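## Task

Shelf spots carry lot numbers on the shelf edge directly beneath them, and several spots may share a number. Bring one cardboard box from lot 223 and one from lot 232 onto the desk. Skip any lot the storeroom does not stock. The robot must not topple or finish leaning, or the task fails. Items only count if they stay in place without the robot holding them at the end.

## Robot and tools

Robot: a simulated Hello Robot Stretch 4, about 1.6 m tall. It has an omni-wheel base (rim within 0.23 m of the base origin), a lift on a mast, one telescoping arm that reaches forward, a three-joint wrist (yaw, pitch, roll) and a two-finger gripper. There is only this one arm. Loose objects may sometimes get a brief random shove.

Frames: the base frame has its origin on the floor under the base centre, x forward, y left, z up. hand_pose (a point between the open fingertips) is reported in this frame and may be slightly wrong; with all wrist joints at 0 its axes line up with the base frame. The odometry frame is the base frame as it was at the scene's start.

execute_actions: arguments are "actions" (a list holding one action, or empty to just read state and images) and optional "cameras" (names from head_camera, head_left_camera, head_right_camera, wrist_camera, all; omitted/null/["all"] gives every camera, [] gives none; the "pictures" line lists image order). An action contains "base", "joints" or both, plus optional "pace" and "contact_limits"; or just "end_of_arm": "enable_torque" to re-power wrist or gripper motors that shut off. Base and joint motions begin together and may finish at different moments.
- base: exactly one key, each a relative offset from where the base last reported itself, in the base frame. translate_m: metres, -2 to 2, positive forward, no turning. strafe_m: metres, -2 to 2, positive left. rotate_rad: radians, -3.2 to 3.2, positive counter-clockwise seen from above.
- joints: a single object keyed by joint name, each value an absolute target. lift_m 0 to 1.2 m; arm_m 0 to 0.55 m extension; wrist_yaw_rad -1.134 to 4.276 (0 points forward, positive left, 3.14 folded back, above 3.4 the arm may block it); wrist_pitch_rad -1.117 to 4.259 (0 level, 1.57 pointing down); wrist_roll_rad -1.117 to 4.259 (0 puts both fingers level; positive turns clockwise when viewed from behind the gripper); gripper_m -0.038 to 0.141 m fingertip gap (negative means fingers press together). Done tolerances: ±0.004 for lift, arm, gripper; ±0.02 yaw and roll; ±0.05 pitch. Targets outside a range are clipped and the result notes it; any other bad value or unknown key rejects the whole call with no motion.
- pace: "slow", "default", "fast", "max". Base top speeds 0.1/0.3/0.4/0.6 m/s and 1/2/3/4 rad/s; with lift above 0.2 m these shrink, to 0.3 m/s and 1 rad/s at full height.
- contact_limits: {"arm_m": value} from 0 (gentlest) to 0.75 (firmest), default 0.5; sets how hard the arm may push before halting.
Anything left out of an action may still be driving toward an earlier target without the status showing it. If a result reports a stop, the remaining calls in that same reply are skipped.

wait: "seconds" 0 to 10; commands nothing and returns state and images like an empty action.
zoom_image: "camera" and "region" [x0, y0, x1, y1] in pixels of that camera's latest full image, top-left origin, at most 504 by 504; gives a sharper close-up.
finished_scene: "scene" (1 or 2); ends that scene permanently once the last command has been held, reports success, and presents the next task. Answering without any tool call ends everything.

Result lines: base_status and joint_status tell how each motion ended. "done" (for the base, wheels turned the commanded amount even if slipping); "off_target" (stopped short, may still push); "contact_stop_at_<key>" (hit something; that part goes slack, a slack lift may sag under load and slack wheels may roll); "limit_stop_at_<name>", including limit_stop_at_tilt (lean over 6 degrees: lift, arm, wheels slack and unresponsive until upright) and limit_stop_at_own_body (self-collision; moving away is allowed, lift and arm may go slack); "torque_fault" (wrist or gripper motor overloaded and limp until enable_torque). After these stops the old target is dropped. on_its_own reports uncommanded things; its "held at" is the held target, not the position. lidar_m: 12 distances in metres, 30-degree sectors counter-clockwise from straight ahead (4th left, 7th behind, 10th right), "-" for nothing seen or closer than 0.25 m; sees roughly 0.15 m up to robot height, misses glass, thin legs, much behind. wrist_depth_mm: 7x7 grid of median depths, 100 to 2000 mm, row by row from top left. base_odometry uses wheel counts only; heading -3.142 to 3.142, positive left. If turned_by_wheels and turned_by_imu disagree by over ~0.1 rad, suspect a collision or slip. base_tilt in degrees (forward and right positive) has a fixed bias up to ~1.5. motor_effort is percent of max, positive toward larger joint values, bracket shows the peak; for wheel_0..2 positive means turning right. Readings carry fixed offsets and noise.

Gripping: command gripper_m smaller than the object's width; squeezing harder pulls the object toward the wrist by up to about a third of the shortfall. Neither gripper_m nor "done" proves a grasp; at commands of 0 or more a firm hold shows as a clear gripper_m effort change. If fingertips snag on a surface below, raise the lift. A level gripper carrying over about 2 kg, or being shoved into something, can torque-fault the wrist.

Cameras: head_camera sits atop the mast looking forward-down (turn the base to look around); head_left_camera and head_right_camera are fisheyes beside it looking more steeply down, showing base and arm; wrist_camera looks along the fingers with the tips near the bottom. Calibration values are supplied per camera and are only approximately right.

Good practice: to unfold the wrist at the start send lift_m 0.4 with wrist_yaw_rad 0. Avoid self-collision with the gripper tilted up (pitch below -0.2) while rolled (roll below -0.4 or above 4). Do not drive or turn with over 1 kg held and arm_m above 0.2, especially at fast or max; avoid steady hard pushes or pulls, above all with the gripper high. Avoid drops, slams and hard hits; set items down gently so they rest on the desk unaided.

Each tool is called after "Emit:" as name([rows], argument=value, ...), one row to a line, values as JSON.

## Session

Emit:
execute_actions(actions=[])

Scene clock: 0.00 s.
base_odometry: x=+0.000 y=+0.000 heading=+0.000 (m, m, rad; odometry frame)
turned_by_wheels: +0.000 (rad since the last result)
turned_by_imu: +0.000 (rad since the last result)
base_tilt: forward=-0.1 right=+0.1 (deg)
lidar_m: 1.02 0.73 0.72 0.82 1.85 1.83 0.93 0.73 0.71 0.77 1.15 2.43
base_status: not commanded
joint_positions: lift_m=+0.268 arm_m=+0.001 wrist_yaw_rad=+3.232 wrist_pitch_rad=+0.016 wrist_roll_rad=-0.008 gripper_m=+0.057
joint_status: not commanded
motor_effort: lift_m=+20 arm_m=-1 wrist_yaw_rad=+1 wrist_pitch_rad=-7 wrist_roll_rad=+1 gripper_m=+0 wheel_0=+0 wheel_1=+0 wheel_2=+0 (%)
hand_pose: x=-0.1231 y=+0.0610 z=+0.4413 quat_wxyz=(-0.045, -0.008, -0.004, +0.999) (m; base frame)
wrist_depth_mm: - - 133 - - 1808 1618 / - - 132 - - 1808 1576 / - 109 132 - - 1808 1618 / - 127 147 - - 1756 1576 / 199 854 1025 - - 1808 1576 / 214 878 193 1708 190 1661 1537 / 215 842 1042 139 1138 1008 1138
pictures: head_camera, head_left_camera, head_right_camera, wrist_camera
camera_calibration (this result's frames):
wrist_camera: T_world_to_cam=[[-0.0939574, 0.995318, -0.022674, -0.0580316], [0.0367943, -0.0192876, -0.999137, 0.497198], [-0.994896, -0.0947106, -0.0348098, 0.126876], [0, 0, 0, 1]] pos_world=[0.102482, 0.0793662, 0.499869]
Images, in order (width x height): head_camera 420x560, head_left_camera 420x672, head_right_camera 420x672, wrist_camera 616x392.

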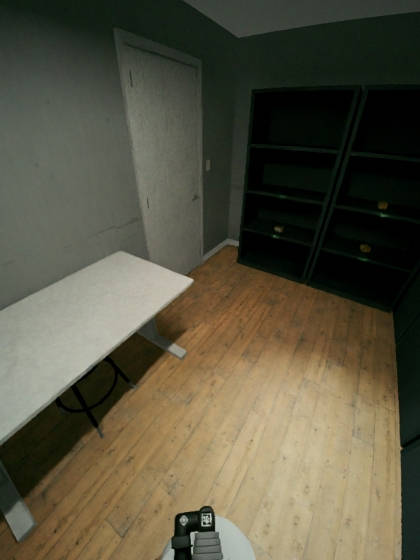

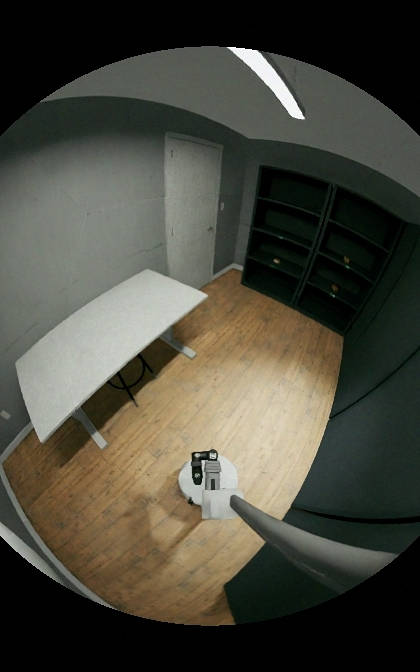

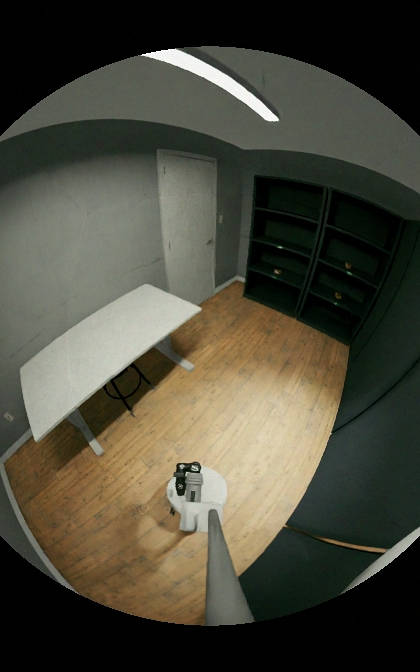

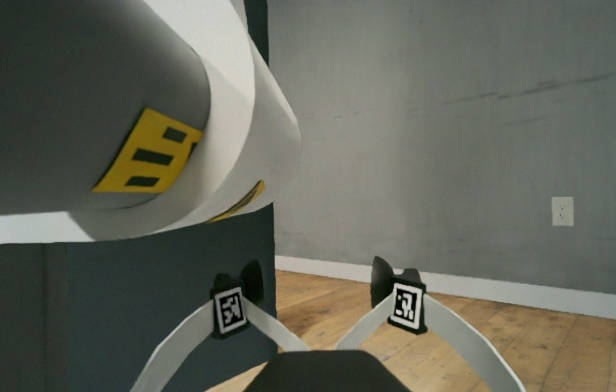

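Emit:
zoom_image(camera="head_camera", region=[220, 80, 420, 320])

Region (220, 80, 420, 320) of head_camera's 420x560 image, scaled by 2.100, with more detail than that image has.

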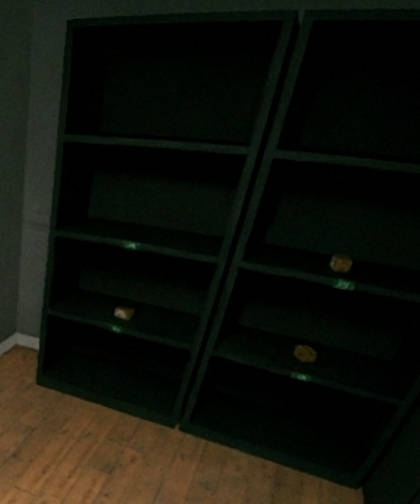

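Emit:
execute_actions([
  {"base": {"rotate_rad": -0.5}, "pace": "fast"},
], cameras=[])

Emit:
execute_actions([
  {"base": {"translate_m": 1.4}, "joints": {"lift_m": 0.52, "wrist_yaw_rad": 0, "gripper_m": 0.0}, "pace": "max"},
], cameras=["head_camera", "wrist_camera"])

Scene clock: 47.50 s.
base_odometry: x=+0.000 y=+0.000 heading=-0.500 (m, m, rad; odometry frame)
turned_by_wheels: -0.500 (rad since the last result)
turned_by_imu: -0.504 (rad since the last result)
base_tilt: forward=-0.1 right=+0.2 (deg)
lidar_m: 2.41 0.97 0.77 0.76 0.82 1.83 1.84 0.94 0.71 0.71 0.79 1.19
base_status: done
joint_positions: lift_m=+0.268 arm_m=+0.001 wrist_yaw_rad=+3.232 wrist_pitch_rad=+0.016 wrist_roll_rad=-0.008 gripper_m=+0.057
joint_status: not commanded
motor_effort: lift_m=+20(20) arm_m=+0(1) wrist_yaw_rad=+1(2) wrist_pitch_rad=-7(8) wrist_roll_rad=+1(1) gripper_m=-4(5) wheel_0=-1(6) wheel_1=-1(8) wheel_2=-2(6) (%)
hand_pose: x=-0.1231 y=+0.0610 z=+0.4413 quat_wxyz=(-0.045, -0.008, -0.004, +0.999) (m; base frame)
wrist_depth_mm: - - 132 - 1863 1863 1708 / - - 132 1983 1921 1863 1708 / - 109 132 1983 1863 1756 1756 / - 127 147 1921 1983 1863 1756 / 200 - - - 1921 1808 1708 / 215 1863 193 1708 190 1661 1661 / 215 1098 1182 138 1160 1008 1118
pictures: none
No camera images: the call's "cameras" was empty. Leave "cameras" out to get every camera's image.

Scene clock: 51.47 s.
base_odometry: x=+1.228 y=-0.671 heading=-0.500 (m, m, rad; odometry frame)
turned_by_wheels: +0.000 (rad since the last result)
turned_by_imu: +0.000 (rad since the last result)
base_tilt: forward=-0.1 right=+0.1 (deg)
lidar_m: 1.03 1.14 1.37 1.10 0.72 0.99 3.22 1.16 0.88 0.87 0.95 1.04
base_status: done
joint_positions: lift_m=+0.520 arm_m=+0.001 wrist_yaw_rad=+0.000 wrist_pitch_rad=+0.016 wrist_roll_rad=-0.008 gripper_m=+0.000
joint_status: all done
motor_effort: lift_m=+22(31) arm_m=-1(1) wrist_yaw_rad=+0(7) wrist_pitch_rad=-7(8) wrist_roll_rad=+1(1) gripper_m=-3(11) wheel_0=+0(6) wheel_1=+0(3) wheel_2=+1(14) (%)
hand_pose: x=+0.4606 y=-0.0873 z=+0.6934 quat_wxyz=(+1.000, -0.004, +0.008, +0.000) (m; base frame)
wrist_depth_mm: 1308 1336 1308 854 1255 1229 1205 / 1229 1308 946 820 878 904 842 / 1182 1366 1281 1060 1255 1205 1205 / 1255 1366 1308 991 1281 1229 1182 / 1229 1366 1308 917 1229 1229 1205 / 991 976 854 190 184 866 842 / 1255 1366 1308 146 1255 1205 1205
pictures: head_camera, wrist_camera
camera_calibration (this result's frames):
wrist_camera: T_world_to_cam=[[0.00396673, -0.999735, -0.0226728, -0.0691658], [-0.0349339, 0.0225206, -0.999136, 0.76142], [0.999382, 0.00475535, -0.0348353, -0.207479], [0, 0, 0, 1]] pos_world=[0.234225, -0.0853085, 0.751966]
Images, in order (width x height): head_camera 420x560, wrist_camera 616x392.

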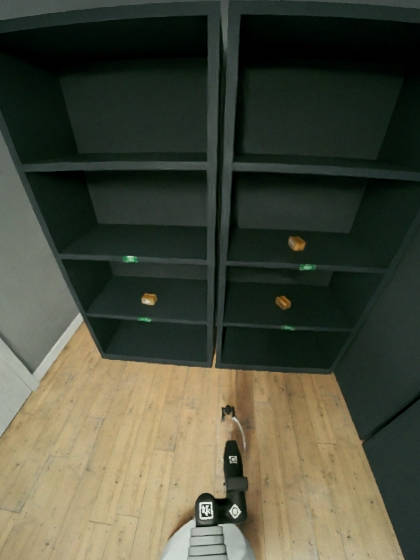

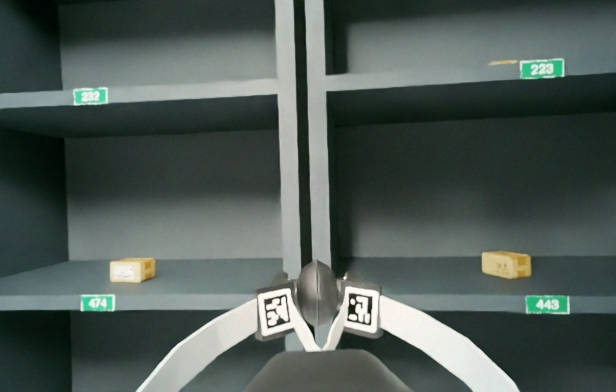

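Emit:
zoom_image(camera="wrist_camera", region=[50, 70, 130, 120])

Emit:
zoom_image(camera="wrist_camera", region=[480, 40, 600, 100])

Emit:
zoom_image(camera="head_camera", region=[250, 220, 350, 320])

Region (50, 70, 130, 120) of wrist_camera's 616x392 image, scaled by 6.300; it fills the top 315 rows of this view, and the rest is white.

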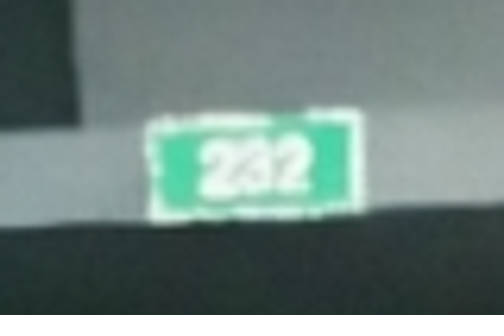

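Region (480, 40, 600, 100) of wrist_camera's 616x392 image, scaled by 4.200.

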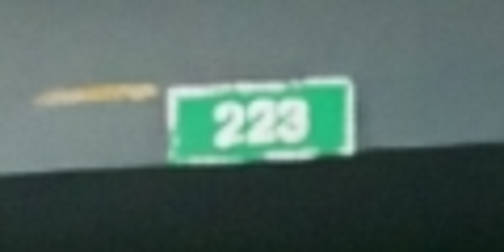

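Region (250, 220, 350, 320) of head_camera's 420x560 image, scaled by 5.040, with more detail than that image has.

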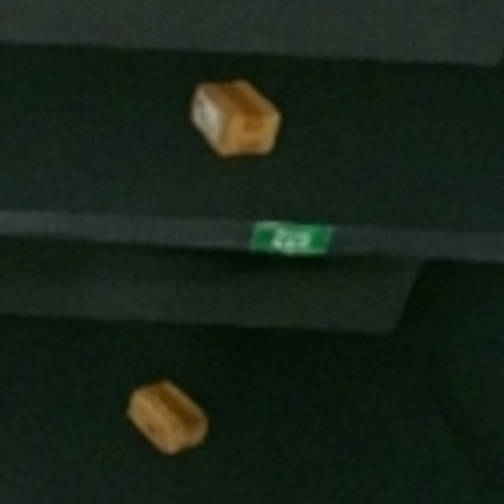

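Emit:
execute_actions([
  {"base": {"strafe_m": -0.475}, "joints": {"lift_m": 0.92, "wrist_pitch_rad": 0.2, "gripper_m": 0.12}, "pace": "max"},
], cameras=[])

Emit:
execute_actions([
  {"base": {"translate_m": 0.4}, "joints": {"arm_m": 0.08}, "pace": "fast"},
], cameras=["head_camera", "wrist_camera"])

Scene clock: 97.23 s.
base_odometry: x=+1.001 y=-1.088 heading=-0.500 (m, m, rad; odometry frame)
turned_by_wheels: +0.000 (rad since the last result)
turned_by_imu: +0.001 (rad since the last result)
base_tilt: forward=-0.1 right=+0.2 (deg)
lidar_m: 0.97 1.06 1.65 1.25 1.17 1.79 1.18 0.56 0.42 0.42 0.48 0.72
base_status: done
joint_positions: lift_m=+0.920 arm_m=+0.001 wrist_yaw_rad=+0.000 wrist_pitch_rad=+0.202 wrist_roll_rad=-0.008 gripper_m=+0.120
joint_status: all done
motor_effort: lift_m=+23(26) arm_m=-1(1) wrist_yaw_rad=+1(0) wrist_pitch_rad=-7(5) wrist_roll_rad=+1(2) gripper_m=+0(2) wheel_0=+0(11) wheel_1=+0(11) wheel_2=+1(3) (%)
hand_pose: x=+0.4547 y=-0.0874 z=+1.0399 quat_wxyz=(+0.995, -0.004, +0.101, +0.000) (m; base frame)
wrist_depth_mm: 768 931 1160 1138 1118 946 661 / 798 946 1182 1160 1182 946 691 / 820 960 1229 1182 1160 931 707 / 842 831 917 866 842 809 707 / 1397 946 1308 1281 1229 866 723 / 1255 878 213 1281 1118 200 707 / 1042 891 991 133 976 878 715
pictures: none
No camera images: the call's "cameras" was empty. Leave "cameras" out to get every camera's image.

Scene clock: 99.83 s.
base_odometry: x=+1.352 y=-1.280 heading=-0.500 (m, m, rad; odometry frame)
turned_by_wheels: +0.000 (rad since the last result)
turned_by_imu: +0.000 (rad since the last result)
base_tilt: forward=-0.1 right=+0.1 (deg)
lidar_m: 0.55 0.64 0.97 1.75 1.35 1.71 1.33 0.61 0.47 0.45 0.50 0.57
base_status: done
joint_positions: lift_m=+0.920 arm_m=+0.079 wrist_yaw_rad=+0.000 wrist_pitch_rad=+0.202 wrist_roll_rad=-0.008 gripper_m=+0.120
joint_status: all done
motor_effort: lift_m=+23(24) arm_m=+4(6) wrist_yaw_rad=+1(2) wrist_pitch_rad=-7(7) wrist_roll_rad=+1(0) gripper_m=+0(1) wheel_0=+0(4) wheel_1=+1(8) wheel_2=+1(13) (%)
hand_pose: x=+0.5328 y=-0.0874 z=+1.0399 quat_wxyz=(+0.995, -0.004, +0.101, +0.000) (m; base frame)
wrist_depth_mm: 609 723 707 683 676 668 647 / 603 741 723 715 699 676 668 / 597 759 759 723 723 691 676 / 597 741 741 654 715 699 621 / 462 452 442 433 424 421 413 / 330 317 213 307 293 200 296 / 585 741 842 134 300 291 640
pictures: head_camera, wrist_camera
camera_calibration (this result's frames):
wrist_camera: T_world_to_cam=[[-0.000604572, -0.999737, -0.0229339, -0.0589783], [-0.219372, 0.0225079, -0.975382, 1.18378], [0.975641, 0.00444137, -0.219328, -0.0631369], [0, 0, 0, 1]] pos_world=[0.321251, -0.0853267, 1.13944]
Images, in order (width x height): head_camera 420x560, wrist_camera 616x392.

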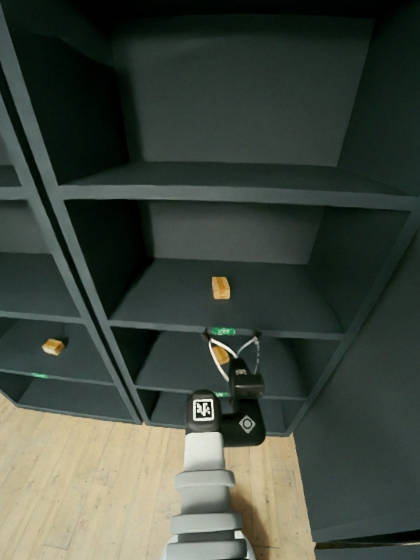

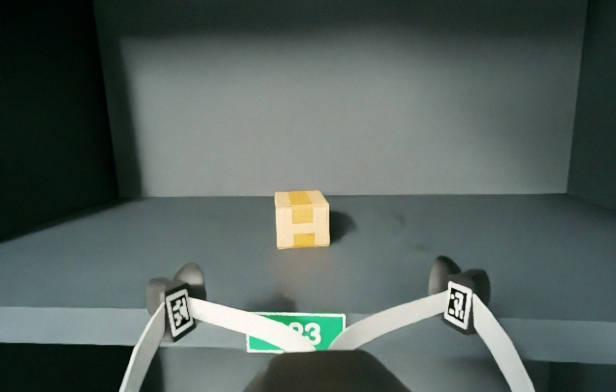

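Emit:
execute_actions([
  {"base": {"strafe_m": 0.013}, "joints": {"arm_m": 0.24, "lift_m": 0.902}},
], cameras=["head_camera", "wrist_camera"])

Scene clock: 113.37 s.
base_odometry: x=+1.358 y=-1.269 heading=-0.500 (m, m, rad; odometry frame)
turned_by_wheels: +0.000 (rad since the last result)
turned_by_imu: +0.000 (rad since the last result)
base_tilt: forward=-0.1 right=+0.2 (deg)
lidar_m: 0.57 0.62 0.96 1.72 1.36 1.66 1.36 0.62 0.48 0.46 0.53 0.57
base_status: done
joint_positions: lift_m=+0.902 arm_m=+0.239 wrist_yaw_rad=+0.000 wrist_pitch_rad=+0.202 wrist_roll_rad=-0.008 gripper_m=+0.120
joint_status: all done
motor_effort: lift_m=+15(29) arm_m=+4(4) wrist_yaw_rad=+1(2) wrist_pitch_rad=-7(7) wrist_roll_rad=+1(0) gripper_m=+3(3) wheel_0=+0(5) wheel_1=+2(9) wheel_2=+0(1) (%)
hand_pose: x=+0.6928 y=-0.0874 z=+1.0226 quat_wxyz=(+0.995, -0.004, +0.101, +0.000) (m; base frame)
wrist_depth_mm: 559 564 554 535 525 512 504 / 564 585 564 554 544 535 521 / 559 597 585 564 559 544 535 / 539 609 591 574 564 554 539 / 407 397 384 279 366 364 359 / 281 260 213 268 236 199 259 / 216 204 210 133 206 194 202
pictures: head_camera, wrist_camera
camera_calibration (this result's frames):
wrist_camera: T_world_to_cam=[[-0.000641752, -0.999737, -0.0229339, -0.059263], [-0.219344, 0.0225161, -0.975388, 1.20199], [0.975647, 0.00440447, -0.219301, -0.223017], [0, 0, 0, 1]] pos_world=[0.481198, -0.0853294, 1.12214]
Images, in order (width x height): head_camera 420x560, wrist_camera 616x392.

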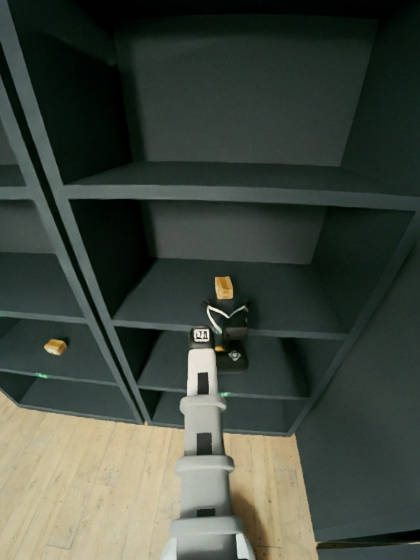

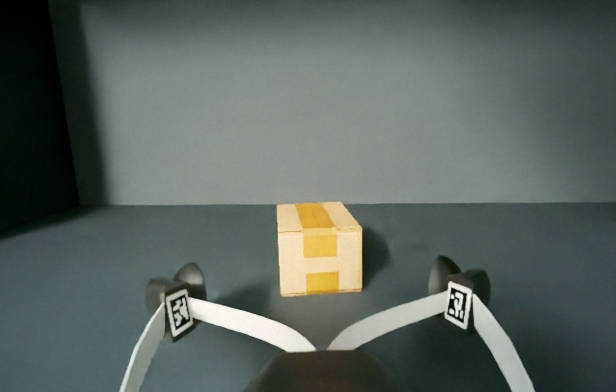

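Emit:
execute_actions([
  {"joints": {"arm_m": 0.33, "lift_m": 0.898}, "contact_limits": {"arm_m": 0.2}},
], cameras=["wrist_camera"])

Scene clock: 121.60 s.
base_odometry: x=+1.358 y=-1.269 heading=-0.500 (m, m, rad; odometry frame)
turned_by_wheels: +0.000 (rad since the last result)
turned_by_imu: +0.000 (rad since the last result)
base_tilt: forward=+0.0 right=+0.1 (deg)
lidar_m: 0.57 0.62 0.97 1.74 1.33 1.68 1.36 0.64 0.48 0.46 0.51 0.59
base_status: not commanded
joint_positions: lift_m=+0.898 arm_m=+0.329 wrist_yaw_rad=+0.000 wrist_pitch_rad=+0.202 wrist_roll_rad=-0.008 gripper_m=+0.120
joint_status: all done
motor_effort: lift_m=+15(13) arm_m=+4(5) wrist_yaw_rad=+1(2) wrist_pitch_rad=-7(7) wrist_roll_rad=+1(1) gripper_m=+0(2) wheel_0=+0(0) wheel_1=+2(1) wheel_2=+0(0) (%)
contact_limits: arm_m 0.2
hand_pose: x=+0.7827 y=-0.0874 z=+1.0186 quat_wxyz=(+0.995, -0.004, +0.101, +0.000) (m; base frame)
wrist_depth_mm: 488 473 466 462 445 436 427 / 500 488 477 469 452 452 442 / 508 504 488 484 469 459 449 / 525 517 504 496 488 469 459 / 394 384 377 217 355 353 347 / 271 253 212 188 190 200 250 / 208 197 203 133 197 189 195
pictures: wrist_camera
camera_calibration (this result's frames):
wrist_camera: T_world_to_cam=[[-0.000702501, -0.999737, -0.022934, -0.0592667], [-0.219354, 0.0225295, -0.975385, 1.21783], [0.975645, 0.00434545, -0.219312, -0.311679], [0, 0, 0, 1]] pos_world=[0.571181, -0.0853337, 1.11813]
Images, in order (width x height): wrist_camera 616x392.

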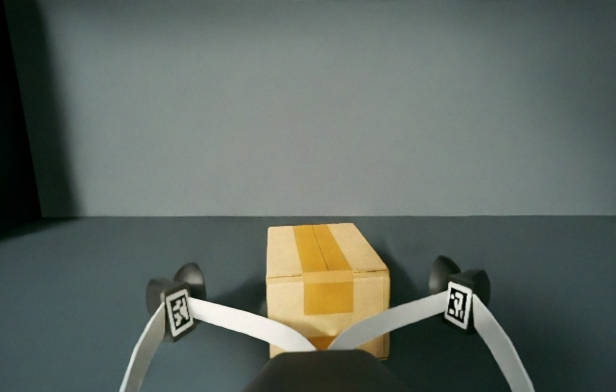

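Close the gripper.

Emit:
execute_actions([
  {"joints": {"gripper_m": 0.03}},
], cameras=["wrist_camera"])

Emit:
execute_actions([
  {"joints": {"lift_m": 0.94}},
], cameras=["wrist_camera"])

Scene clock: 126.60 s.
base_odometry: x=+1.358 y=-1.269 heading=-0.500 (m, m, rad; odometry frame)
turned_by_wheels: +0.000 (rad since the last result)
turned_by_imu: +0.000 (rad since the last result)
base_tilt: forward=-0.1 right=+0.1 (deg)
lidar_m: 0.56 0.63 0.95 1.75 1.35 1.67 1.33 0.62 0.49 0.46 0.52 0.58
base_status: not commanded
joint_positions: lift_m=+0.898 arm_m=+0.329 wrist_yaw_rad=+0.000 wrist_pitch_rad=+0.203 wrist_roll_rad=-0.008 gripper_m=+0.030
joint_status: all done
motor_effort: lift_m=+15(15) arm_m=+4(5) wrist_yaw_rad=+2(2) wrist_pitch_rad=-11(10) wrist_roll_rad=+1(1) gripper_m=-13(10) wheel_0=+1(0) wheel_1=+2(1) wheel_2=+0(0) (%)
hand_pose: x=+0.7827 y=-0.0875 z=+1.0183 quat_wxyz=(+0.995, -0.004, +0.102, +0.000) (m; base frame)
wrist_depth_mm: 488 477 466 455 442 433 427 / 504 488 477 469 459 449 442 / 512 508 488 477 469 462 452 / 521 517 504 492 473 473 462 / 387 379 370 211 330 347 345 / 271 266 185 180 181 250 247 / 208 187 200 139 188 180 195
pictures: wrist_camera
camera_calibration (this result's frames):
wrist_camera: T_world_to_cam=[[-0.000864505, -0.999737, -0.0229329, -0.0591868], [-0.220428, 0.0225593, -0.975142, 1.2181], [0.975403, 0.00421203, -0.22039, -0.310398], [0, 0, 0, 1]] pos_world=[0.571216, -0.0853434, 1.11806]
Images, in order (width x height): wrist_camera 616x392.

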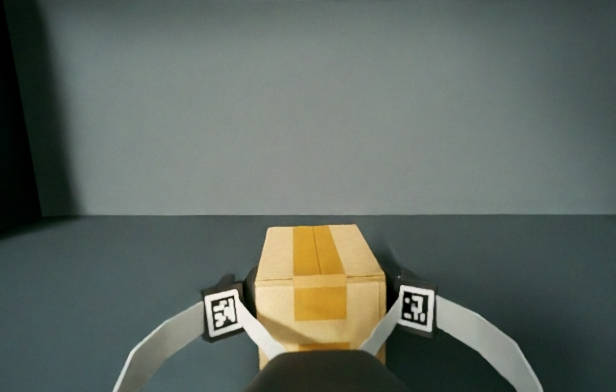

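Scene clock: 127.63 s.
base_odometry: x=+1.358 y=-1.269 heading=-0.500 (m, m, rad; odometry frame)
turned_by_wheels: +0.000 (rad since the last result)
turned_by_imu: +0.000 (rad since the last result)
base_tilt: forward=-0.1 right=+0.1 (deg)
lidar_m: 0.57 0.64 0.98 1.73 1.34 1.68 1.37 0.61 0.50 0.45 0.53 0.57
base_status: not commanded
joint_positions: lift_m=+0.940 arm_m=+0.329 wrist_yaw_rad=+0.000 wrist_pitch_rad=+0.204 wrist_roll_rad=-0.008 gripper_m=+0.030
joint_status: all done
motor_effort: lift_m=+25(29) arm_m=+4(4) wrist_yaw_rad=+1(1) wrist_pitch_rad=-11(11) wrist_roll_rad=+1(1) gripper_m=-11(10) wheel_0=+0(0) wheel_1=+2(2) wheel_2=+0(0) (%)
hand_pose: x=+0.7827 y=-0.0875 z=+1.0594 quat_wxyz=(+0.995, -0.004, +0.102, +0.000) (m; base frame)
wrist_depth_mm: 488 477 466 455 445 436 427 / 500 492 477 469 462 445 436 / 508 504 492 480 466 455 449 / 521 517 508 500 488 473 459 / 504 504 492 212 436 466 462 / 357 355 185 180 181 334 330 / 276 251 267 139 252 241 259
pictures: wrist_camera
camera_calibration (this result's frames):
wrist_camera: T_world_to_cam=[[-0.00087116, -0.999737, -0.0229326, -0.0582399], [-0.220721, 0.0225593, -0.975076, 1.25831], [0.975337, 0.00421226, -0.220682, -0.300969], [0, 0, 0, 1]] pos_world=[0.57123, -0.0853434, 1.15919]
Images, in order (width x height): wrist_camera 616x392.

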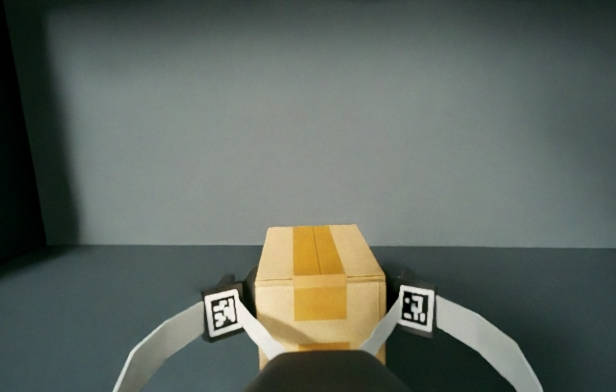

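Emit:
execute_actions([
  {"base": {"translate_m": -0.3}, "joints": {"arm_m": 0.0}, "pace": "fast"},
], cameras=[])

Emit:
execute_actions([
  {"base": {"rotate_rad": 1.45}, "joints": {"lift_m": 0.69}, "pace": "fast"},
], cameras=["head_camera", "wrist_camera"])

Scene clock: 167.97 s.
base_odometry: x=+1.095 y=-1.125 heading=-0.500 (m, m, rad; odometry frame)
turned_by_wheels: +0.000 (rad since the last result)
turned_by_imu: +0.000 (rad since the last result)
base_tilt: forward=-0.1 right=+0.1 (deg)
lidar_m: 0.87 0.93 1.47 1.54 1.20 1.72 1.22 0.58 0.44 0.42 0.48 0.76
base_status: done
joint_positions: lift_m=+0.940 arm_m=+0.002 wrist_yaw_rad=+0.000 wrist_pitch_rad=+0.204 wrist_roll_rad=-0.008 gripper_m=+0.030
joint_status: all done
joint sent to its limit — the command would take arm_m past its lower limit, so that joint was sent only as far as its limit.
motor_effort: lift_m=+24(25) arm_m=-4(6) wrist_yaw_rad=+2(0) wrist_pitch_rad=-12(12) wrist_roll_rad=+1(1) gripper_m=-15(12) wheel_0=+0(5) wheel_1=-1(4) wheel_2=-1(11) (%)
hand_pose: x=+0.4552 y=-0.0875 z=+1.0594 quat_wxyz=(+0.995, -0.004, +0.102, +0.000) (m; base frame)
wrist_depth_mm: 691 904 1078 1042 1025 976 615 / 683 891 1098 1042 1042 1025 640 / 715 904 1138 1098 1078 1025 634 / 741 809 866 854 820 788 647 / 759 842 1229 211 1138 946 661 / 788 842 185 179 181 854 676 / 960 788 1025 139 960 917 683
pictures: none
No camera images: the call's "cameras" was empty. Leave "cameras" out to get every camera's image.

Scene clock: 170.07 s.
base_odometry: x=+1.095 y=-1.125 heading=+0.950 (m, m, rad; odometry frame)
turned_by_wheels: +1.450 (rad since the last result)
turned_by_imu: +1.461 (rad since the last result)
base_tilt: forward=-0.1 right=+0.1 (deg)
lidar_m: 1.79 1.18 1.52 1.77 0.69 0.46 0.45 0.46 0.66 0.85 0.91 1.28
base_status: done
joint_positions: lift_m=+0.690 arm_m=+0.002 wrist_yaw_rad=+0.000 wrist_pitch_rad=+0.204 wrist_roll_rad=-0.008 gripper_m=+0.030
joint_status: all done
motor_effort: lift_m=+16(24) arm_m=-4(4) wrist_yaw_rad=+1(2) wrist_pitch_rad=-12(12) wrist_roll_rad=+1(1) gripper_m=-12(12) wheel_0=-1(6) wheel_1=+0(5) wheel_2=+1(7) (%)
hand_pose: x=+0.4552 y=-0.0874 z=+0.8101 quat_wxyz=(+0.995, -0.004, +0.102, +0.000) (m; base frame)
wrist_depth_mm: 1464 1499 1499 1499 1499 1576 1537 / 1499 1537 1537 1537 1499 1537 1576 / 1576 1537 1576 1576 1576 1576 1576 / 1229 1661 1618 1661 1618 1618 1618 / 1661 1661 1661 212 1618 1661 1255 / 1756 1756 183 179 180 1708 1255 / 1464 1366 1499 139 1397 1336 1308
pictures: head_camera, wrist_camera
camera_calibration (this result's frames):
wrist_camera: T_world_to_cam=[[-0.000628331, -0.999737, -0.022934, -0.064281], [-0.220927, 0.0225061, -0.975031, 0.943024], [0.97529, 0.0044541, -0.220883, -0.0363837], [0, 0, 0, 1]] pos_world=[0.243784, -0.0853258, 0.909966]
Images, in order (width x height): head_camera 420x560, wrist_camera 616x392.

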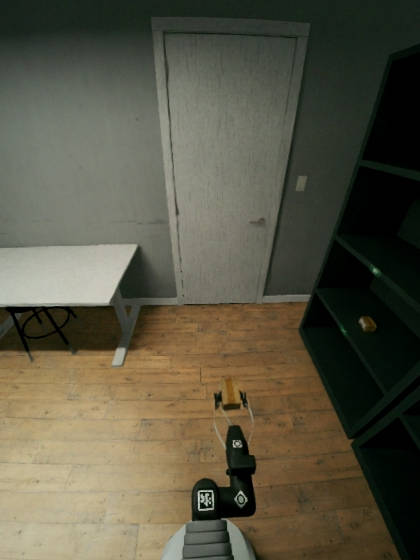

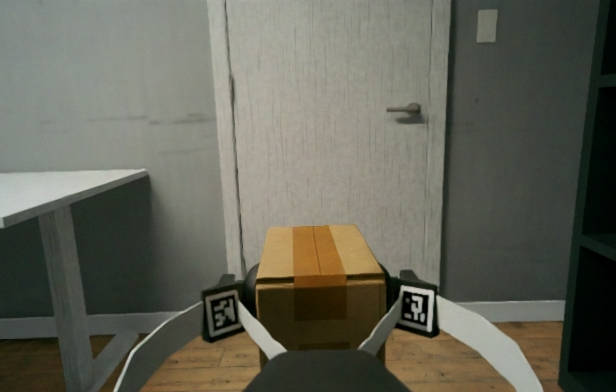

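Emit:
execute_actions([
  {"base": {"strafe_m": 1.8}, "pace": "max"},
], cameras=["head_camera", "wrist_camera"])

Scene clock: 185.87 s.
base_odometry: x=-0.370 y=-0.078 heading=+0.950 (m, m, rad; odometry frame)
turned_by_wheels: +0.000 (rad since the last result)
turned_by_imu: -0.002 (rad since the last result)
base_tilt: forward=-0.1 right=+0.1 (deg)
lidar_m: 1.02 1.90 1.64 1.55 0.63 0.42 0.42 0.46 0.63 1.77 1.53 1.09
base_status: done
joint_positions: lift_m=+0.690 arm_m=+0.002 wrist_yaw_rad=+0.000 wrist_pitch_rad=+0.204 wrist_roll_rad=-0.008 gripper_m=+0.030
joint_status: not commanded
motor_effort: lift_m=+15(15) arm_m=-4(4) wrist_yaw_rad=+1(1) wrist_pitch_rad=-11(12) wrist_roll_rad=+1(0) gripper_m=-13(11) wheel_0=+1(10) wheel_1=-2(13) wheel_2=+1(2) (%)
hand_pose: x=+0.4552 y=-0.0874 z=+0.8101 quat_wxyz=(+0.995, -0.004, +0.102, +0.000) (m; base frame)
wrist_depth_mm: 1499 1576 1537 1499 1499 1499 1537 / 1537 1499 1537 1576 1576 1576 1576 / 1618 1576 1576 1576 1576 1576 1618 / 1618 1618 976 1098 1060 1008 991 / 1708 1661 1661 212 1078 1182 1708 / 1708 1808 185 180 181 1708 1708 / 1537 1397 1464 139 1255 1366 1430
pictures: head_camera, wrist_camera
camera_calibration (this result's frames):
wrist_camera: T_world_to_cam=[[-0.000682823, -0.999737, -0.0229341, -0.0642717], [-0.220911, 0.0225183, -0.975034, 0.943014], [0.975294, 0.00440063, -0.220868, -0.0363993], [0, 0, 0, 1]] pos_world=[0.243779, -0.0853297, 0.909957]
Images, in order (width x height): head_camera 420x560, wrist_camera 616x392.

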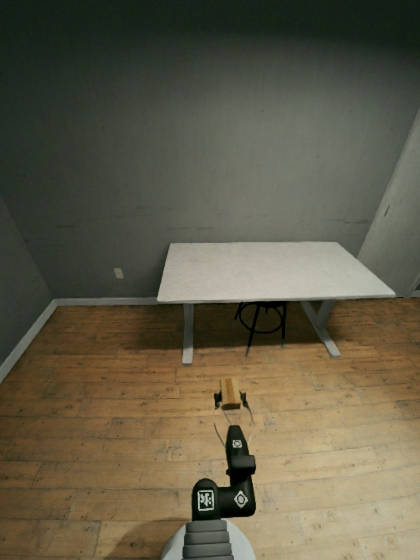

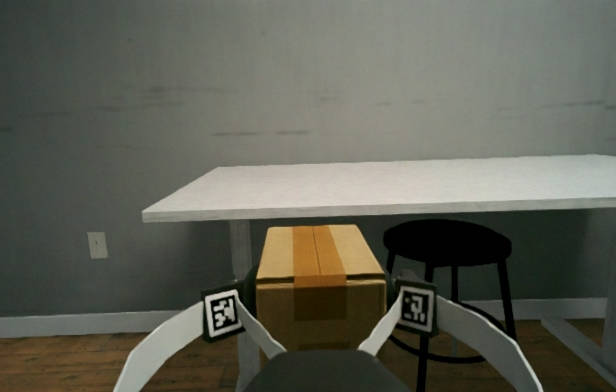

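Emit:
execute_actions([
  {"base": {"translate_m": 0.4}, "joints": {"arm_m": 0.36}, "pace": "fast"},
], cameras=["head_camera", "wrist_camera"])

Scene clock: 195.13 s.
base_odometry: x=-0.137 y=+0.247 heading=+0.950 (m, m, rad; odometry frame)
turned_by_wheels: +0.000 (rad since the last result)
turned_by_imu: +0.000 (rad since the last result)
base_tilt: forward=+0.0 right=+0.2 (deg)
lidar_m: 0.65 0.68 1.62 1.55 1.62 0.88 0.84 0.87 1.20 2.66 0.94 0.67
base_status: done
joint_positions: lift_m=+0.690 arm_m=+0.359 wrist_yaw_rad=+0.000 wrist_pitch_rad=+0.204 wrist_roll_rad=-0.008 gripper_m=+0.030
joint_status: all done
motor_effort: lift_m=+15(15) arm_m=+4(5) wrist_yaw_rad=+0(0) wrist_pitch_rad=-12(12) wrist_roll_rad=+1(0) gripper_m=-10(11) wheel_0=+0(6) wheel_1=+1(8) wheel_2=+1(12) (%)
hand_pose: x=+0.8128 y=-0.0873 z=+0.8102 quat_wxyz=(+0.995, -0.004, +0.102, +0.001) (m; base frame)
wrist_depth_mm: 788 778 788 788 788 809 788 / 809 798 820 809 820 831 798 / 820 831 842 831 842 842 831 / 866 854 854 842 854 866 866 / 866 574 559 212 496 525 525 / 404 397 185 179 181 377 373 / 312 282 304 139 285 270 294
pictures: head_camera, wrist_camera
camera_calibration (this result's frames):
wrist_camera: T_world_to_cam=[[-0.000342982, -0.999737, -0.0229341, -0.0642079], [-0.220732, 0.0224441, -0.975076, 1.02193], [0.975334, 0.00472786, -0.220682, -0.385274], [0, 0, 0, 1]] pos_world=[0.601322, -0.0853058, 0.909965]
Images, in order (width x height): head_camera 420x560, wrist_camera 616x392.

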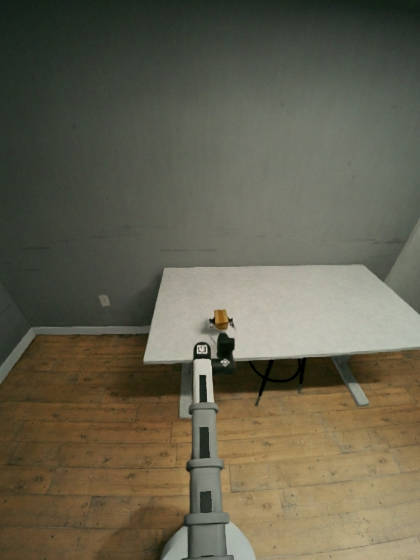

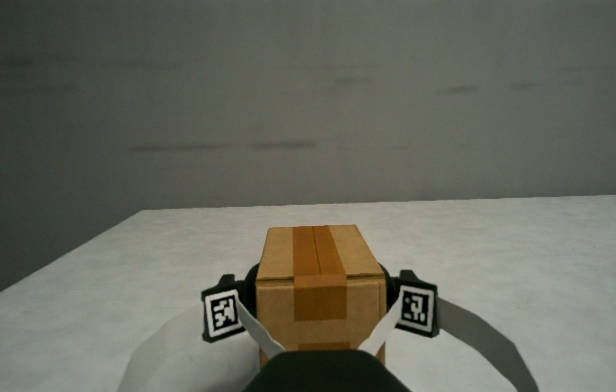

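Emit:
execute_actions([
  {"joints": {"lift_m": 0.63}},
], cameras=[])

Emit:
execute_actions([
  {"joints": {"gripper_m": 0.11}},
], cameras=["wrist_camera"])

Scene clock: 202.00 s.
base_odometry: x=-0.137 y=+0.247 heading=+0.950 (m, m, rad; odometry frame)
turned_by_wheels: +0.000 (rad since the last result)
turned_by_imu: +0.000 (rad since the last result)
base_tilt: forward=+0.0 right=+0.2 (deg)
lidar_m: 0.64 0.69 1.61 1.54 1.64 0.88 0.84 0.86 1.20 2.68 0.91 0.68
base_status: not commanded
joint_positions: lift_m=+0.630 arm_m=+0.359 wrist_yaw_rad=+0.000 wrist_pitch_rad=+0.204 wrist_roll_rad=-0.008 gripper_m=+0.030
joint_status: all done
motor_effort: lift_m=+15(16) arm_m=+4(4) wrist_yaw_rad=+0(0) wrist_pitch_rad=-11(11) wrist_roll_rad=+1(1) gripper_m=-12(10) wheel_0=+1(0) wheel_1=+1(1) wheel_2=+1(1) (%)
hand_pose: x=+0.8128 y=-0.0873 z=+0.7502 quat_wxyz=(+0.995, -0.004, +0.102, +0.001) (m; base frame)
wrist_depth_mm: 788 788 788 788 798 809 809 / 798 820 820 820 809 820 831 / 831 842 831 842 831 842 854 / 854 676 647 634 609 591 580 / 397 382 377 211 338 353 351 / 276 270 185 179 181 254 252 / 211 191 204 139 192 183 198
pictures: none
No camera images: the call's "cameras" was empty. Leave "cameras" out to get every camera's image.

Scene clock: 203.63 s.
base_odometry: x=-0.137 y=+0.247 heading=+0.950 (m, m, rad; odometry frame)
turned_by_wheels: +0.000 (rad since the last result)
turned_by_imu: +0.000 (rad since the last result)
base_tilt: forward=-0.1 right=+0.1 (deg)
lidar_m: 0.62 0.68 1.59 1.54 1.64 0.87 0.84 0.87 1.21 2.68 0.94 0.67
base_status: not commanded
joint_positions: lift_m=+0.630 arm_m=+0.359 wrist_yaw_rad=+0.000 wrist_pitch_rad=+0.203 wrist_roll_rad=-0.008 gripper_m=+0.110
joint_status: all done
motor_effort: lift_m=+15(15) arm_m=+4(4) wrist_yaw_rad=+0(0) wrist_pitch_rad=-9(11) wrist_roll_rad=+1(1) gripper_m=+4(13) wheel_0=+1(0) wheel_1=+1(1) wheel_2=+1(1) (%)
hand_pose: x=+0.8128 y=-0.0873 z=+0.7505 quat_wxyz=(+0.995, -0.004, +0.101, +0.001) (m; base frame)
wrist_depth_mm: 798 788 788 788 788 798 798 / 798 820 820 809 820 809 831 / 831 831 842 831 842 854 854 / 854 676 654 647 621 591 580 / 397 392 382 224 366 359 355 / 277 258 193 189 193 229 255 / 213 202 206 141 202 192 200
pictures: wrist_camera
camera_calibration (this result's frames):
wrist_camera: T_world_to_cam=[[-0.000322087, -0.999737, -0.0229351, -0.0655934], [-0.219828, 0.0224448, -0.97528, 0.963149], [0.975539, 0.00472764, -0.219777, -0.399351], [0, 0, 0, 1]] pos_world=[0.601288, -0.0853059, 0.850068]
Images, in order (width x height): wrist_camera 616x392.

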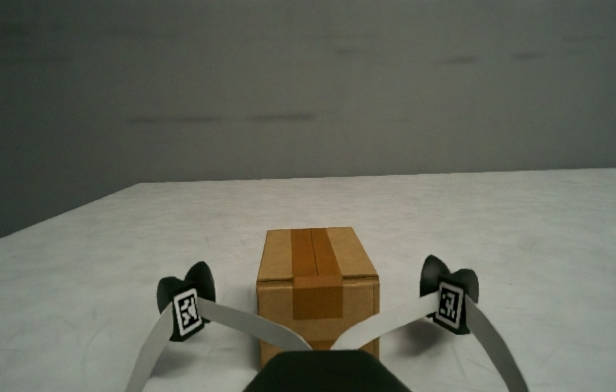

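Emit:
execute_actions([
  {"base": {"translate_m": -0.25}, "joints": {"arm_m": 0.0, "lift_m": 0.65}, "pace": "fast"},
], cameras=["head_camera"])

Emit:
execute_actions([
  {"base": {"strafe_m": 1.07}, "joints": {"lift_m": 0.2, "wrist_pitch_rad": 0.0, "gripper_m": 0.05}, "pace": "max"},
], cameras=["head_left_camera", "head_right_camera"])

Scene clock: 214.87 s.
base_odometry: x=-0.283 y=+0.044 heading=+0.950 (m, m, rad; odometry frame)
turned_by_wheels: +0.000 (rad since the last result)
turned_by_imu: +0.000 (rad since the last result)
base_tilt: forward=-0.1 right=+0.2 (deg)
lidar_m: 0.88 0.97 1.59 1.55 1.63 0.62 0.58 0.61 0.84 2.38 1.24 0.94
base_status: done
joint_positions: lift_m=+0.650 arm_m=+0.002 wrist_yaw_rad=+0.000 wrist_pitch_rad=+0.203 wrist_roll_rad=-0.008 gripper_m=+0.110
joint_status: all done
joint sent to its limit — the command would take arm_m past its lower limit, so that joint was sent only as far as its limit.
motor_effort: lift_m=+24(25) arm_m=-4(5) wrist_yaw_rad=+2(0) wrist_pitch_rad=-8(8) wrist_roll_rad=+1(1) gripper_m=-4(2) wheel_0=+0(5) wheel_1=+0(5) wheel_2=-1(11) (%)
hand_pose: x=+0.4552 y=-0.0875 z=+0.7698 quat_wxyz=(+0.995, -0.004, +0.101, +0.000) (m; base frame)
wrist_depth_mm: 1336 1366 1366 1397 1366 1397 1366 / 1397 1397 1430 1430 1397 1397 1430 / 1464 1464 1464 1430 1464 1430 1430 / 1499 1430 778 809 842 809 768 / 1537 1537 1499 1576 1537 878 1537 / 1537 1576 198 1576 1138 904 1618 / 1464 1397 1366 141 1397 891 1308
pictures: head_camera
Images, in order (width x height): head_camera 420x560.

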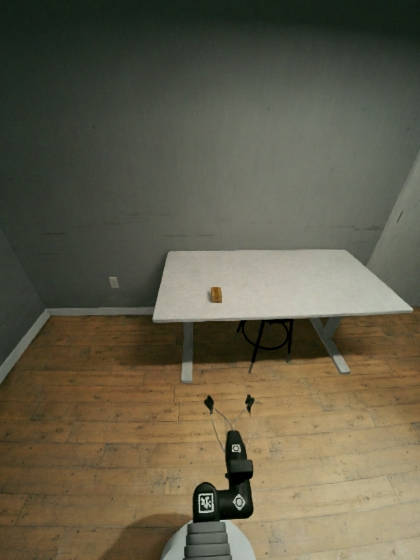

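Scene clock: 218.57 s.
base_odometry: x=-1.153 y=+0.666 heading=+0.950 (m, m, rad; odometry frame)
turned_by_wheels: +0.000 (rad since the last result)
turned_by_imu: -0.001 (rad since the last result)
base_tilt: forward=+0.0 right=+0.1 (deg)
lidar_m: 1.65 0.64 0.50 0.47 0.48 0.72 2.04 0.78 0.86 2.36 1.27 1.22
base_status: done
joint_positions: lift_m=+0.200 arm_m=+0.002 wrist_yaw_rad=+0.000 wrist_pitch_rad=+0.003 wrist_roll_rad=-0.008 gripper_m=+0.050
joint_status: all done
motor_effort: lift_m=+16(23) arm_m=-4(4) wrist_yaw_rad=+2(2) wrist_pitch_rad=-8(8) wrist_roll_rad=+1(1) gripper_m=-3(2) wheel_0=+0(10) wheel_1=-2(11) wheel_2=-1(0) (%)
hand_pose: x=+0.4611 y=-0.0875 z=+0.3777 quat_wxyz=(+1.000, -0.004, +0.001, +0.000) (m; base frame)
wrist_depth_mm: 917 1430 1464 1464 1537 1464 1499 / 931 1366 1464 1464 1464 1499 1281 / 917 1397 1464 1430 1464 1499 1537 / 904 1366 1464 1430 1499 1499 1464 / 904 1336 1464 1464 1464 1499 1464 / 904 1336 191 1464 191 1464 1464 / 878 991 1025 139 1008 891 976
pictures: head_left_camera, head_right_camera
Images, in order (width x height): head_left_camera 420x672, head_right_camera 420x672.

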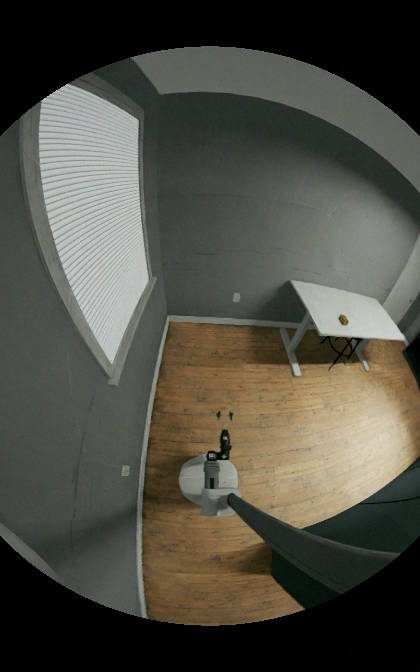

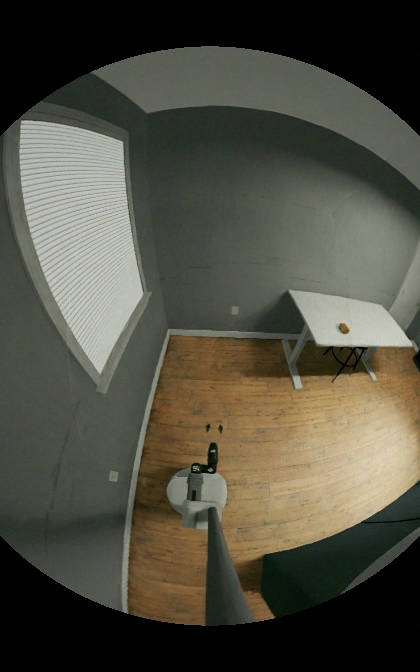

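Emit:
execute_actions([
  {"base": {"translate_m": -1.7}, "joints": {"lift_m": 0.56, "wrist_roll_rad": 1.57, "gripper_m": 0.0}, "pace": "max"},
], cameras=["head_camera"])

Emit:
execute_actions([
  {"base": {"strafe_m": -0.8}, "pace": "max"},
], cameras=["head_camera", "wrist_camera"])

Scene clock: 244.07 s.
base_odometry: x=-2.142 y=-0.716 heading=+0.950 (m, m, rad; odometry frame)
turned_by_wheels: +0.000 (rad since the last result)
turned_by_imu: +0.001 (rad since the last result)
base_tilt: forward=-0.1 right=+0.1 (deg)
lidar_m: 1.97 0.71 0.51 0.49 0.50 0.34 0.34 0.36 0.46 1.43 0.91 0.80
base_status: done
joint_positions: lift_m=+0.560 arm_m=+0.002 wrist_yaw_rad=+0.000 wrist_pitch_rad=+0.002 wrist_roll_rad=+1.570 gripper_m=+0.000
joint_status: all done
motor_effort: lift_m=+23(30) arm_m=-4(4) wrist_yaw_rad=+1(2) wrist_pitch_rad=-7(8) wrist_roll_rad=+1(5) gripper_m=-6(9) wheel_0=+2(6) wheel_1=+1(7) wheel_2=+0(13) (%)
hand_pose: x=+0.4611 y=-0.0874 z=+0.7373 quat_wxyz=(+0.707, +0.707, +0.001, -0.001) (m; base frame)
wrist_depth_mm: 809 820 820 842 854 866 1025 / - - - - - 1618 1118 / - - - - - 1708 1098 / - - - - - 1708 1138 / - - - - - 1756 1138 / - - - 190 182 1756 1138 / 1708 1661 1430 144 1576 1336 1160
pictures: head_camera
Images, in order (width x height): head_camera 420x560.

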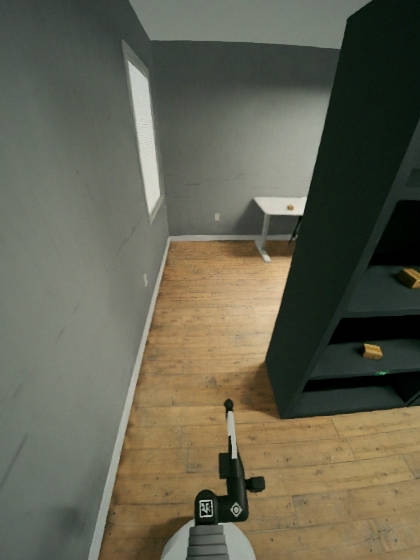

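Scene clock: 247.10 s.
base_odometry: x=-1.491 y=-1.182 heading=+0.950 (m, m, rad; odometry frame)
turned_by_wheels: +0.000 (rad since the last result)
turned_by_imu: +0.002 (rad since the last result)
base_tilt: forward=-0.1 right=+0.1 (deg)
lidar_m: 0.62 0.67 1.37 1.29 0.51 0.35 0.34 0.36 0.49 1.45 0.90 0.63
base_status: done
joint_positions: lift_m=+0.560 arm_m=+0.002 wrist_yaw_rad=+0.000 wrist_pitch_rad=+0.002 wrist_roll_rad=+1.570 gripper_m=+0.000
joint_status: not commanded
motor_effort: lift_m=+23(23) arm_m=-4(4) wrist_yaw_rad=+1(1) wrist_pitch_rad=-7(8) wrist_roll_rad=+2(2) gripper_m=-4(4) wheel_0=+0(12) wheel_1=+2(9) wheel_2=+0(2) (%)
hand_pose: x=+0.4611 y=-0.0874 z=+0.7373 quat_wxyz=(+0.707, +0.707, +0.001, -0.001) (m; base frame)
wrist_depth_mm: 866 500 891 878 878 459 866 / 878 488 878 878 866 462 866 / 878 484 891 878 866 466 866 / 878 480 891 878 878 473 866 / 891 473 878 866 866 477 878 / 878 469 715 190 182 484 866 / 878 439 778 144 866 413 854
pictures: head_camera, wrist_camera
camera_calibration (this result's frames):
wrist_camera: T_world_to_cam=[[0.00151669, 0.0296491, -0.999559, 0.743046], [-0.0186643, 0.999387, 0.0296157, 0.124765], [0.999825, 0.0186112, 0.00206914, -0.232717], [0, 0, 0, 1]] pos_world=[0.233878, -0.142388, 0.739505]
Images, in order (width x height): head_camera 420x560, wrist_camera 616x392.

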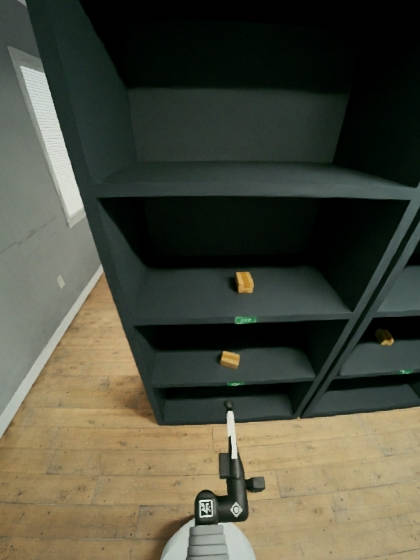

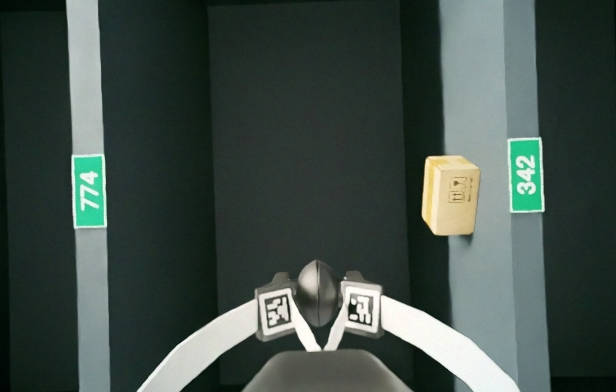

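Works well: 774 / 342. Next unit.

Emit:
execute_actions([
  {"base": {"strafe_m": -0.93}, "pace": "max"},
], cameras=["head_camera", "wrist_camera"])

Scene clock: 252.30 s.
base_odometry: x=-0.735 y=-1.722 heading=+0.951 (m, m, rad; odometry frame)
turned_by_wheels: +0.000 (rad since the last result)
turned_by_imu: +0.002 (rad since the last result)
base_tilt: forward=-0.1 right=+0.1 (deg)
lidar_m: 0.61 0.66 0.88 1.42 0.51 0.36 0.35 0.36 0.53 1.48 0.90 0.62
base_status: done
joint_positions: lift_m=+0.560 arm_m=+0.002 wrist_yaw_rad=+0.000 wrist_pitch_rad=+0.002 wrist_roll_rad=+1.570 gripper_m=+0.000
joint_status: not commanded
motor_effort: lift_m=+23(23) arm_m=-4(4) wrist_yaw_rad=+2(1) wrist_pitch_rad=-7(7) wrist_roll_rad=+2(2) gripper_m=-1(2) wheel_0=+2(11) wheel_1=+1(11) wheel_2=+0(2) (%)
hand_pose: x=+0.4611 y=-0.0874 z=+0.7373 quat_wxyz=(+0.707, +0.707, +0.001, -0.001) (m; base frame)
wrist_depth_mm: 878 500 866 866 854 459 842 / 866 492 878 866 854 466 854 / 866 488 866 878 866 466 854 / 866 477 854 866 854 473 854 / 878 480 878 866 866 477 854 / 866 469 699 190 182 484 866 / 878 439 768 144 866 404 866
pictures: head_camera, wrist_camera
camera_calibration (this result's frames):
wrist_camera: T_world_to_cam=[[0.00151682, 0.029649, -0.999559, 0.743046], [-0.0186645, 0.999387, 0.0296155, 0.124765], [0.999825, 0.0186113, 0.00206927, -0.232718], [0, 0, 0, 1]] pos_world=[0.233878, -0.142388, 0.739505]
Images, in order (width x height): head_camera 420x560, wrist_camera 616x392.

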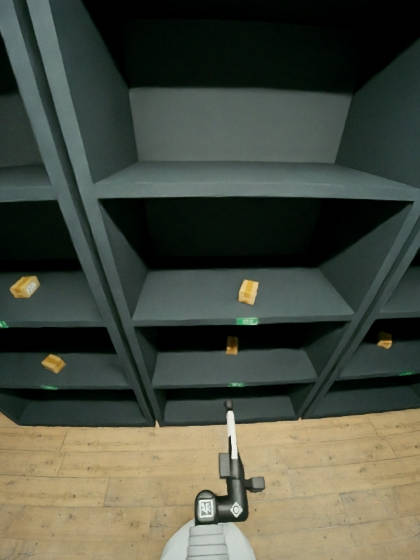

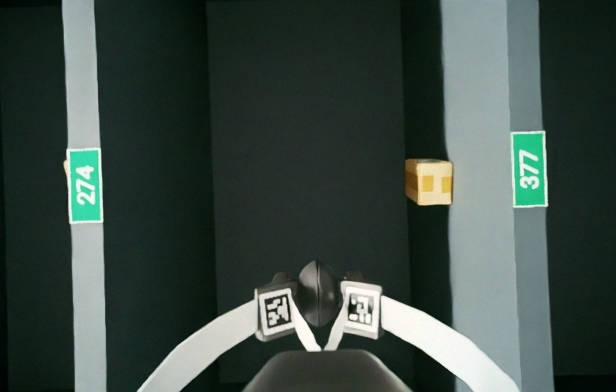

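Emit:
execute_actions([
  {"base": {"strafe_m": -0.93}, "pace": "max"},
], cameras=["head_camera", "wrist_camera"])

Scene clock: 257.10 s.
base_odometry: x=+0.022 y=-2.263 heading=+0.951 (m, m, rad; odometry frame)
turned_by_wheels: +0.000 (rad since the last result)
turned_by_imu: +0.002 (rad since the last result)
base_tilt: forward=-0.1 right=+0.2 (deg)
lidar_m: 0.60 0.64 0.89 1.41 0.52 0.37 0.35 0.36 0.52 1.51 0.90 0.63
base_status: done
joint_positions: lift_m=+0.560 arm_m=+0.002 wrist_yaw_rad=+0.000 wrist_pitch_rad=+0.002 wrist_roll_rad=+1.570 gripper_m=+0.000
joint_status: not commanded
motor_effort: lift_m=+23(23) arm_m=-4(4) wrist_yaw_rad=+2(1) wrist_pitch_rad=-7(8) wrist_roll_rad=+2(2) gripper_m=-7(6) wheel_0=+1(11) wheel_1=+0(11) wheel_2=+1(3) (%)
hand_pose: x=+0.4611 y=-0.0874 z=+0.7373 quat_wxyz=(+0.707, +0.707, +0.001, -0.001) (m; base frame)
wrist_depth_mm: 854 496 854 854 842 455 854 / 866 488 866 866 854 466 842 / 866 484 866 878 854 466 854 / 866 480 854 854 866 469 854 / 866 473 866 854 854 473 854 / 866 469 691 190 183 484 854 / 866 436 768 144 854 399 831
pictures: head_camera, wrist_camera
camera_calibration (this result's frames):
wrist_camera: T_world_to_cam=[[0.00151667, 0.0296489, -0.999559, 0.743046], [-0.0186645, 0.999387, 0.0296154, 0.124765], [0.999825, 0.0186113, 0.00206912, -0.232717], [0, 0, 0, 1]] pos_world=[0.233878, -0.142388, 0.739505]
Images, in order (width x height): head_camera 420x560, wrist_camera 616x392.

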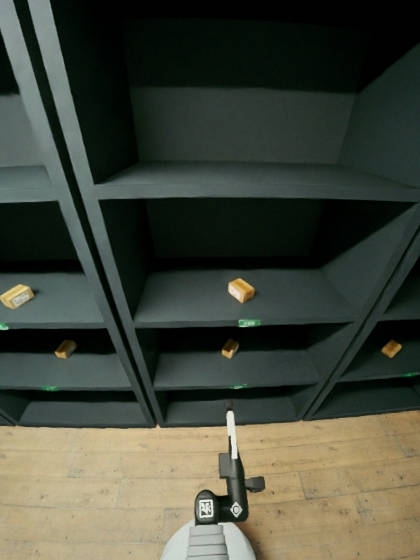

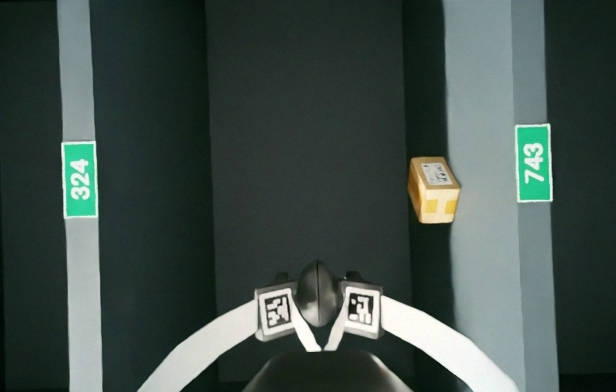

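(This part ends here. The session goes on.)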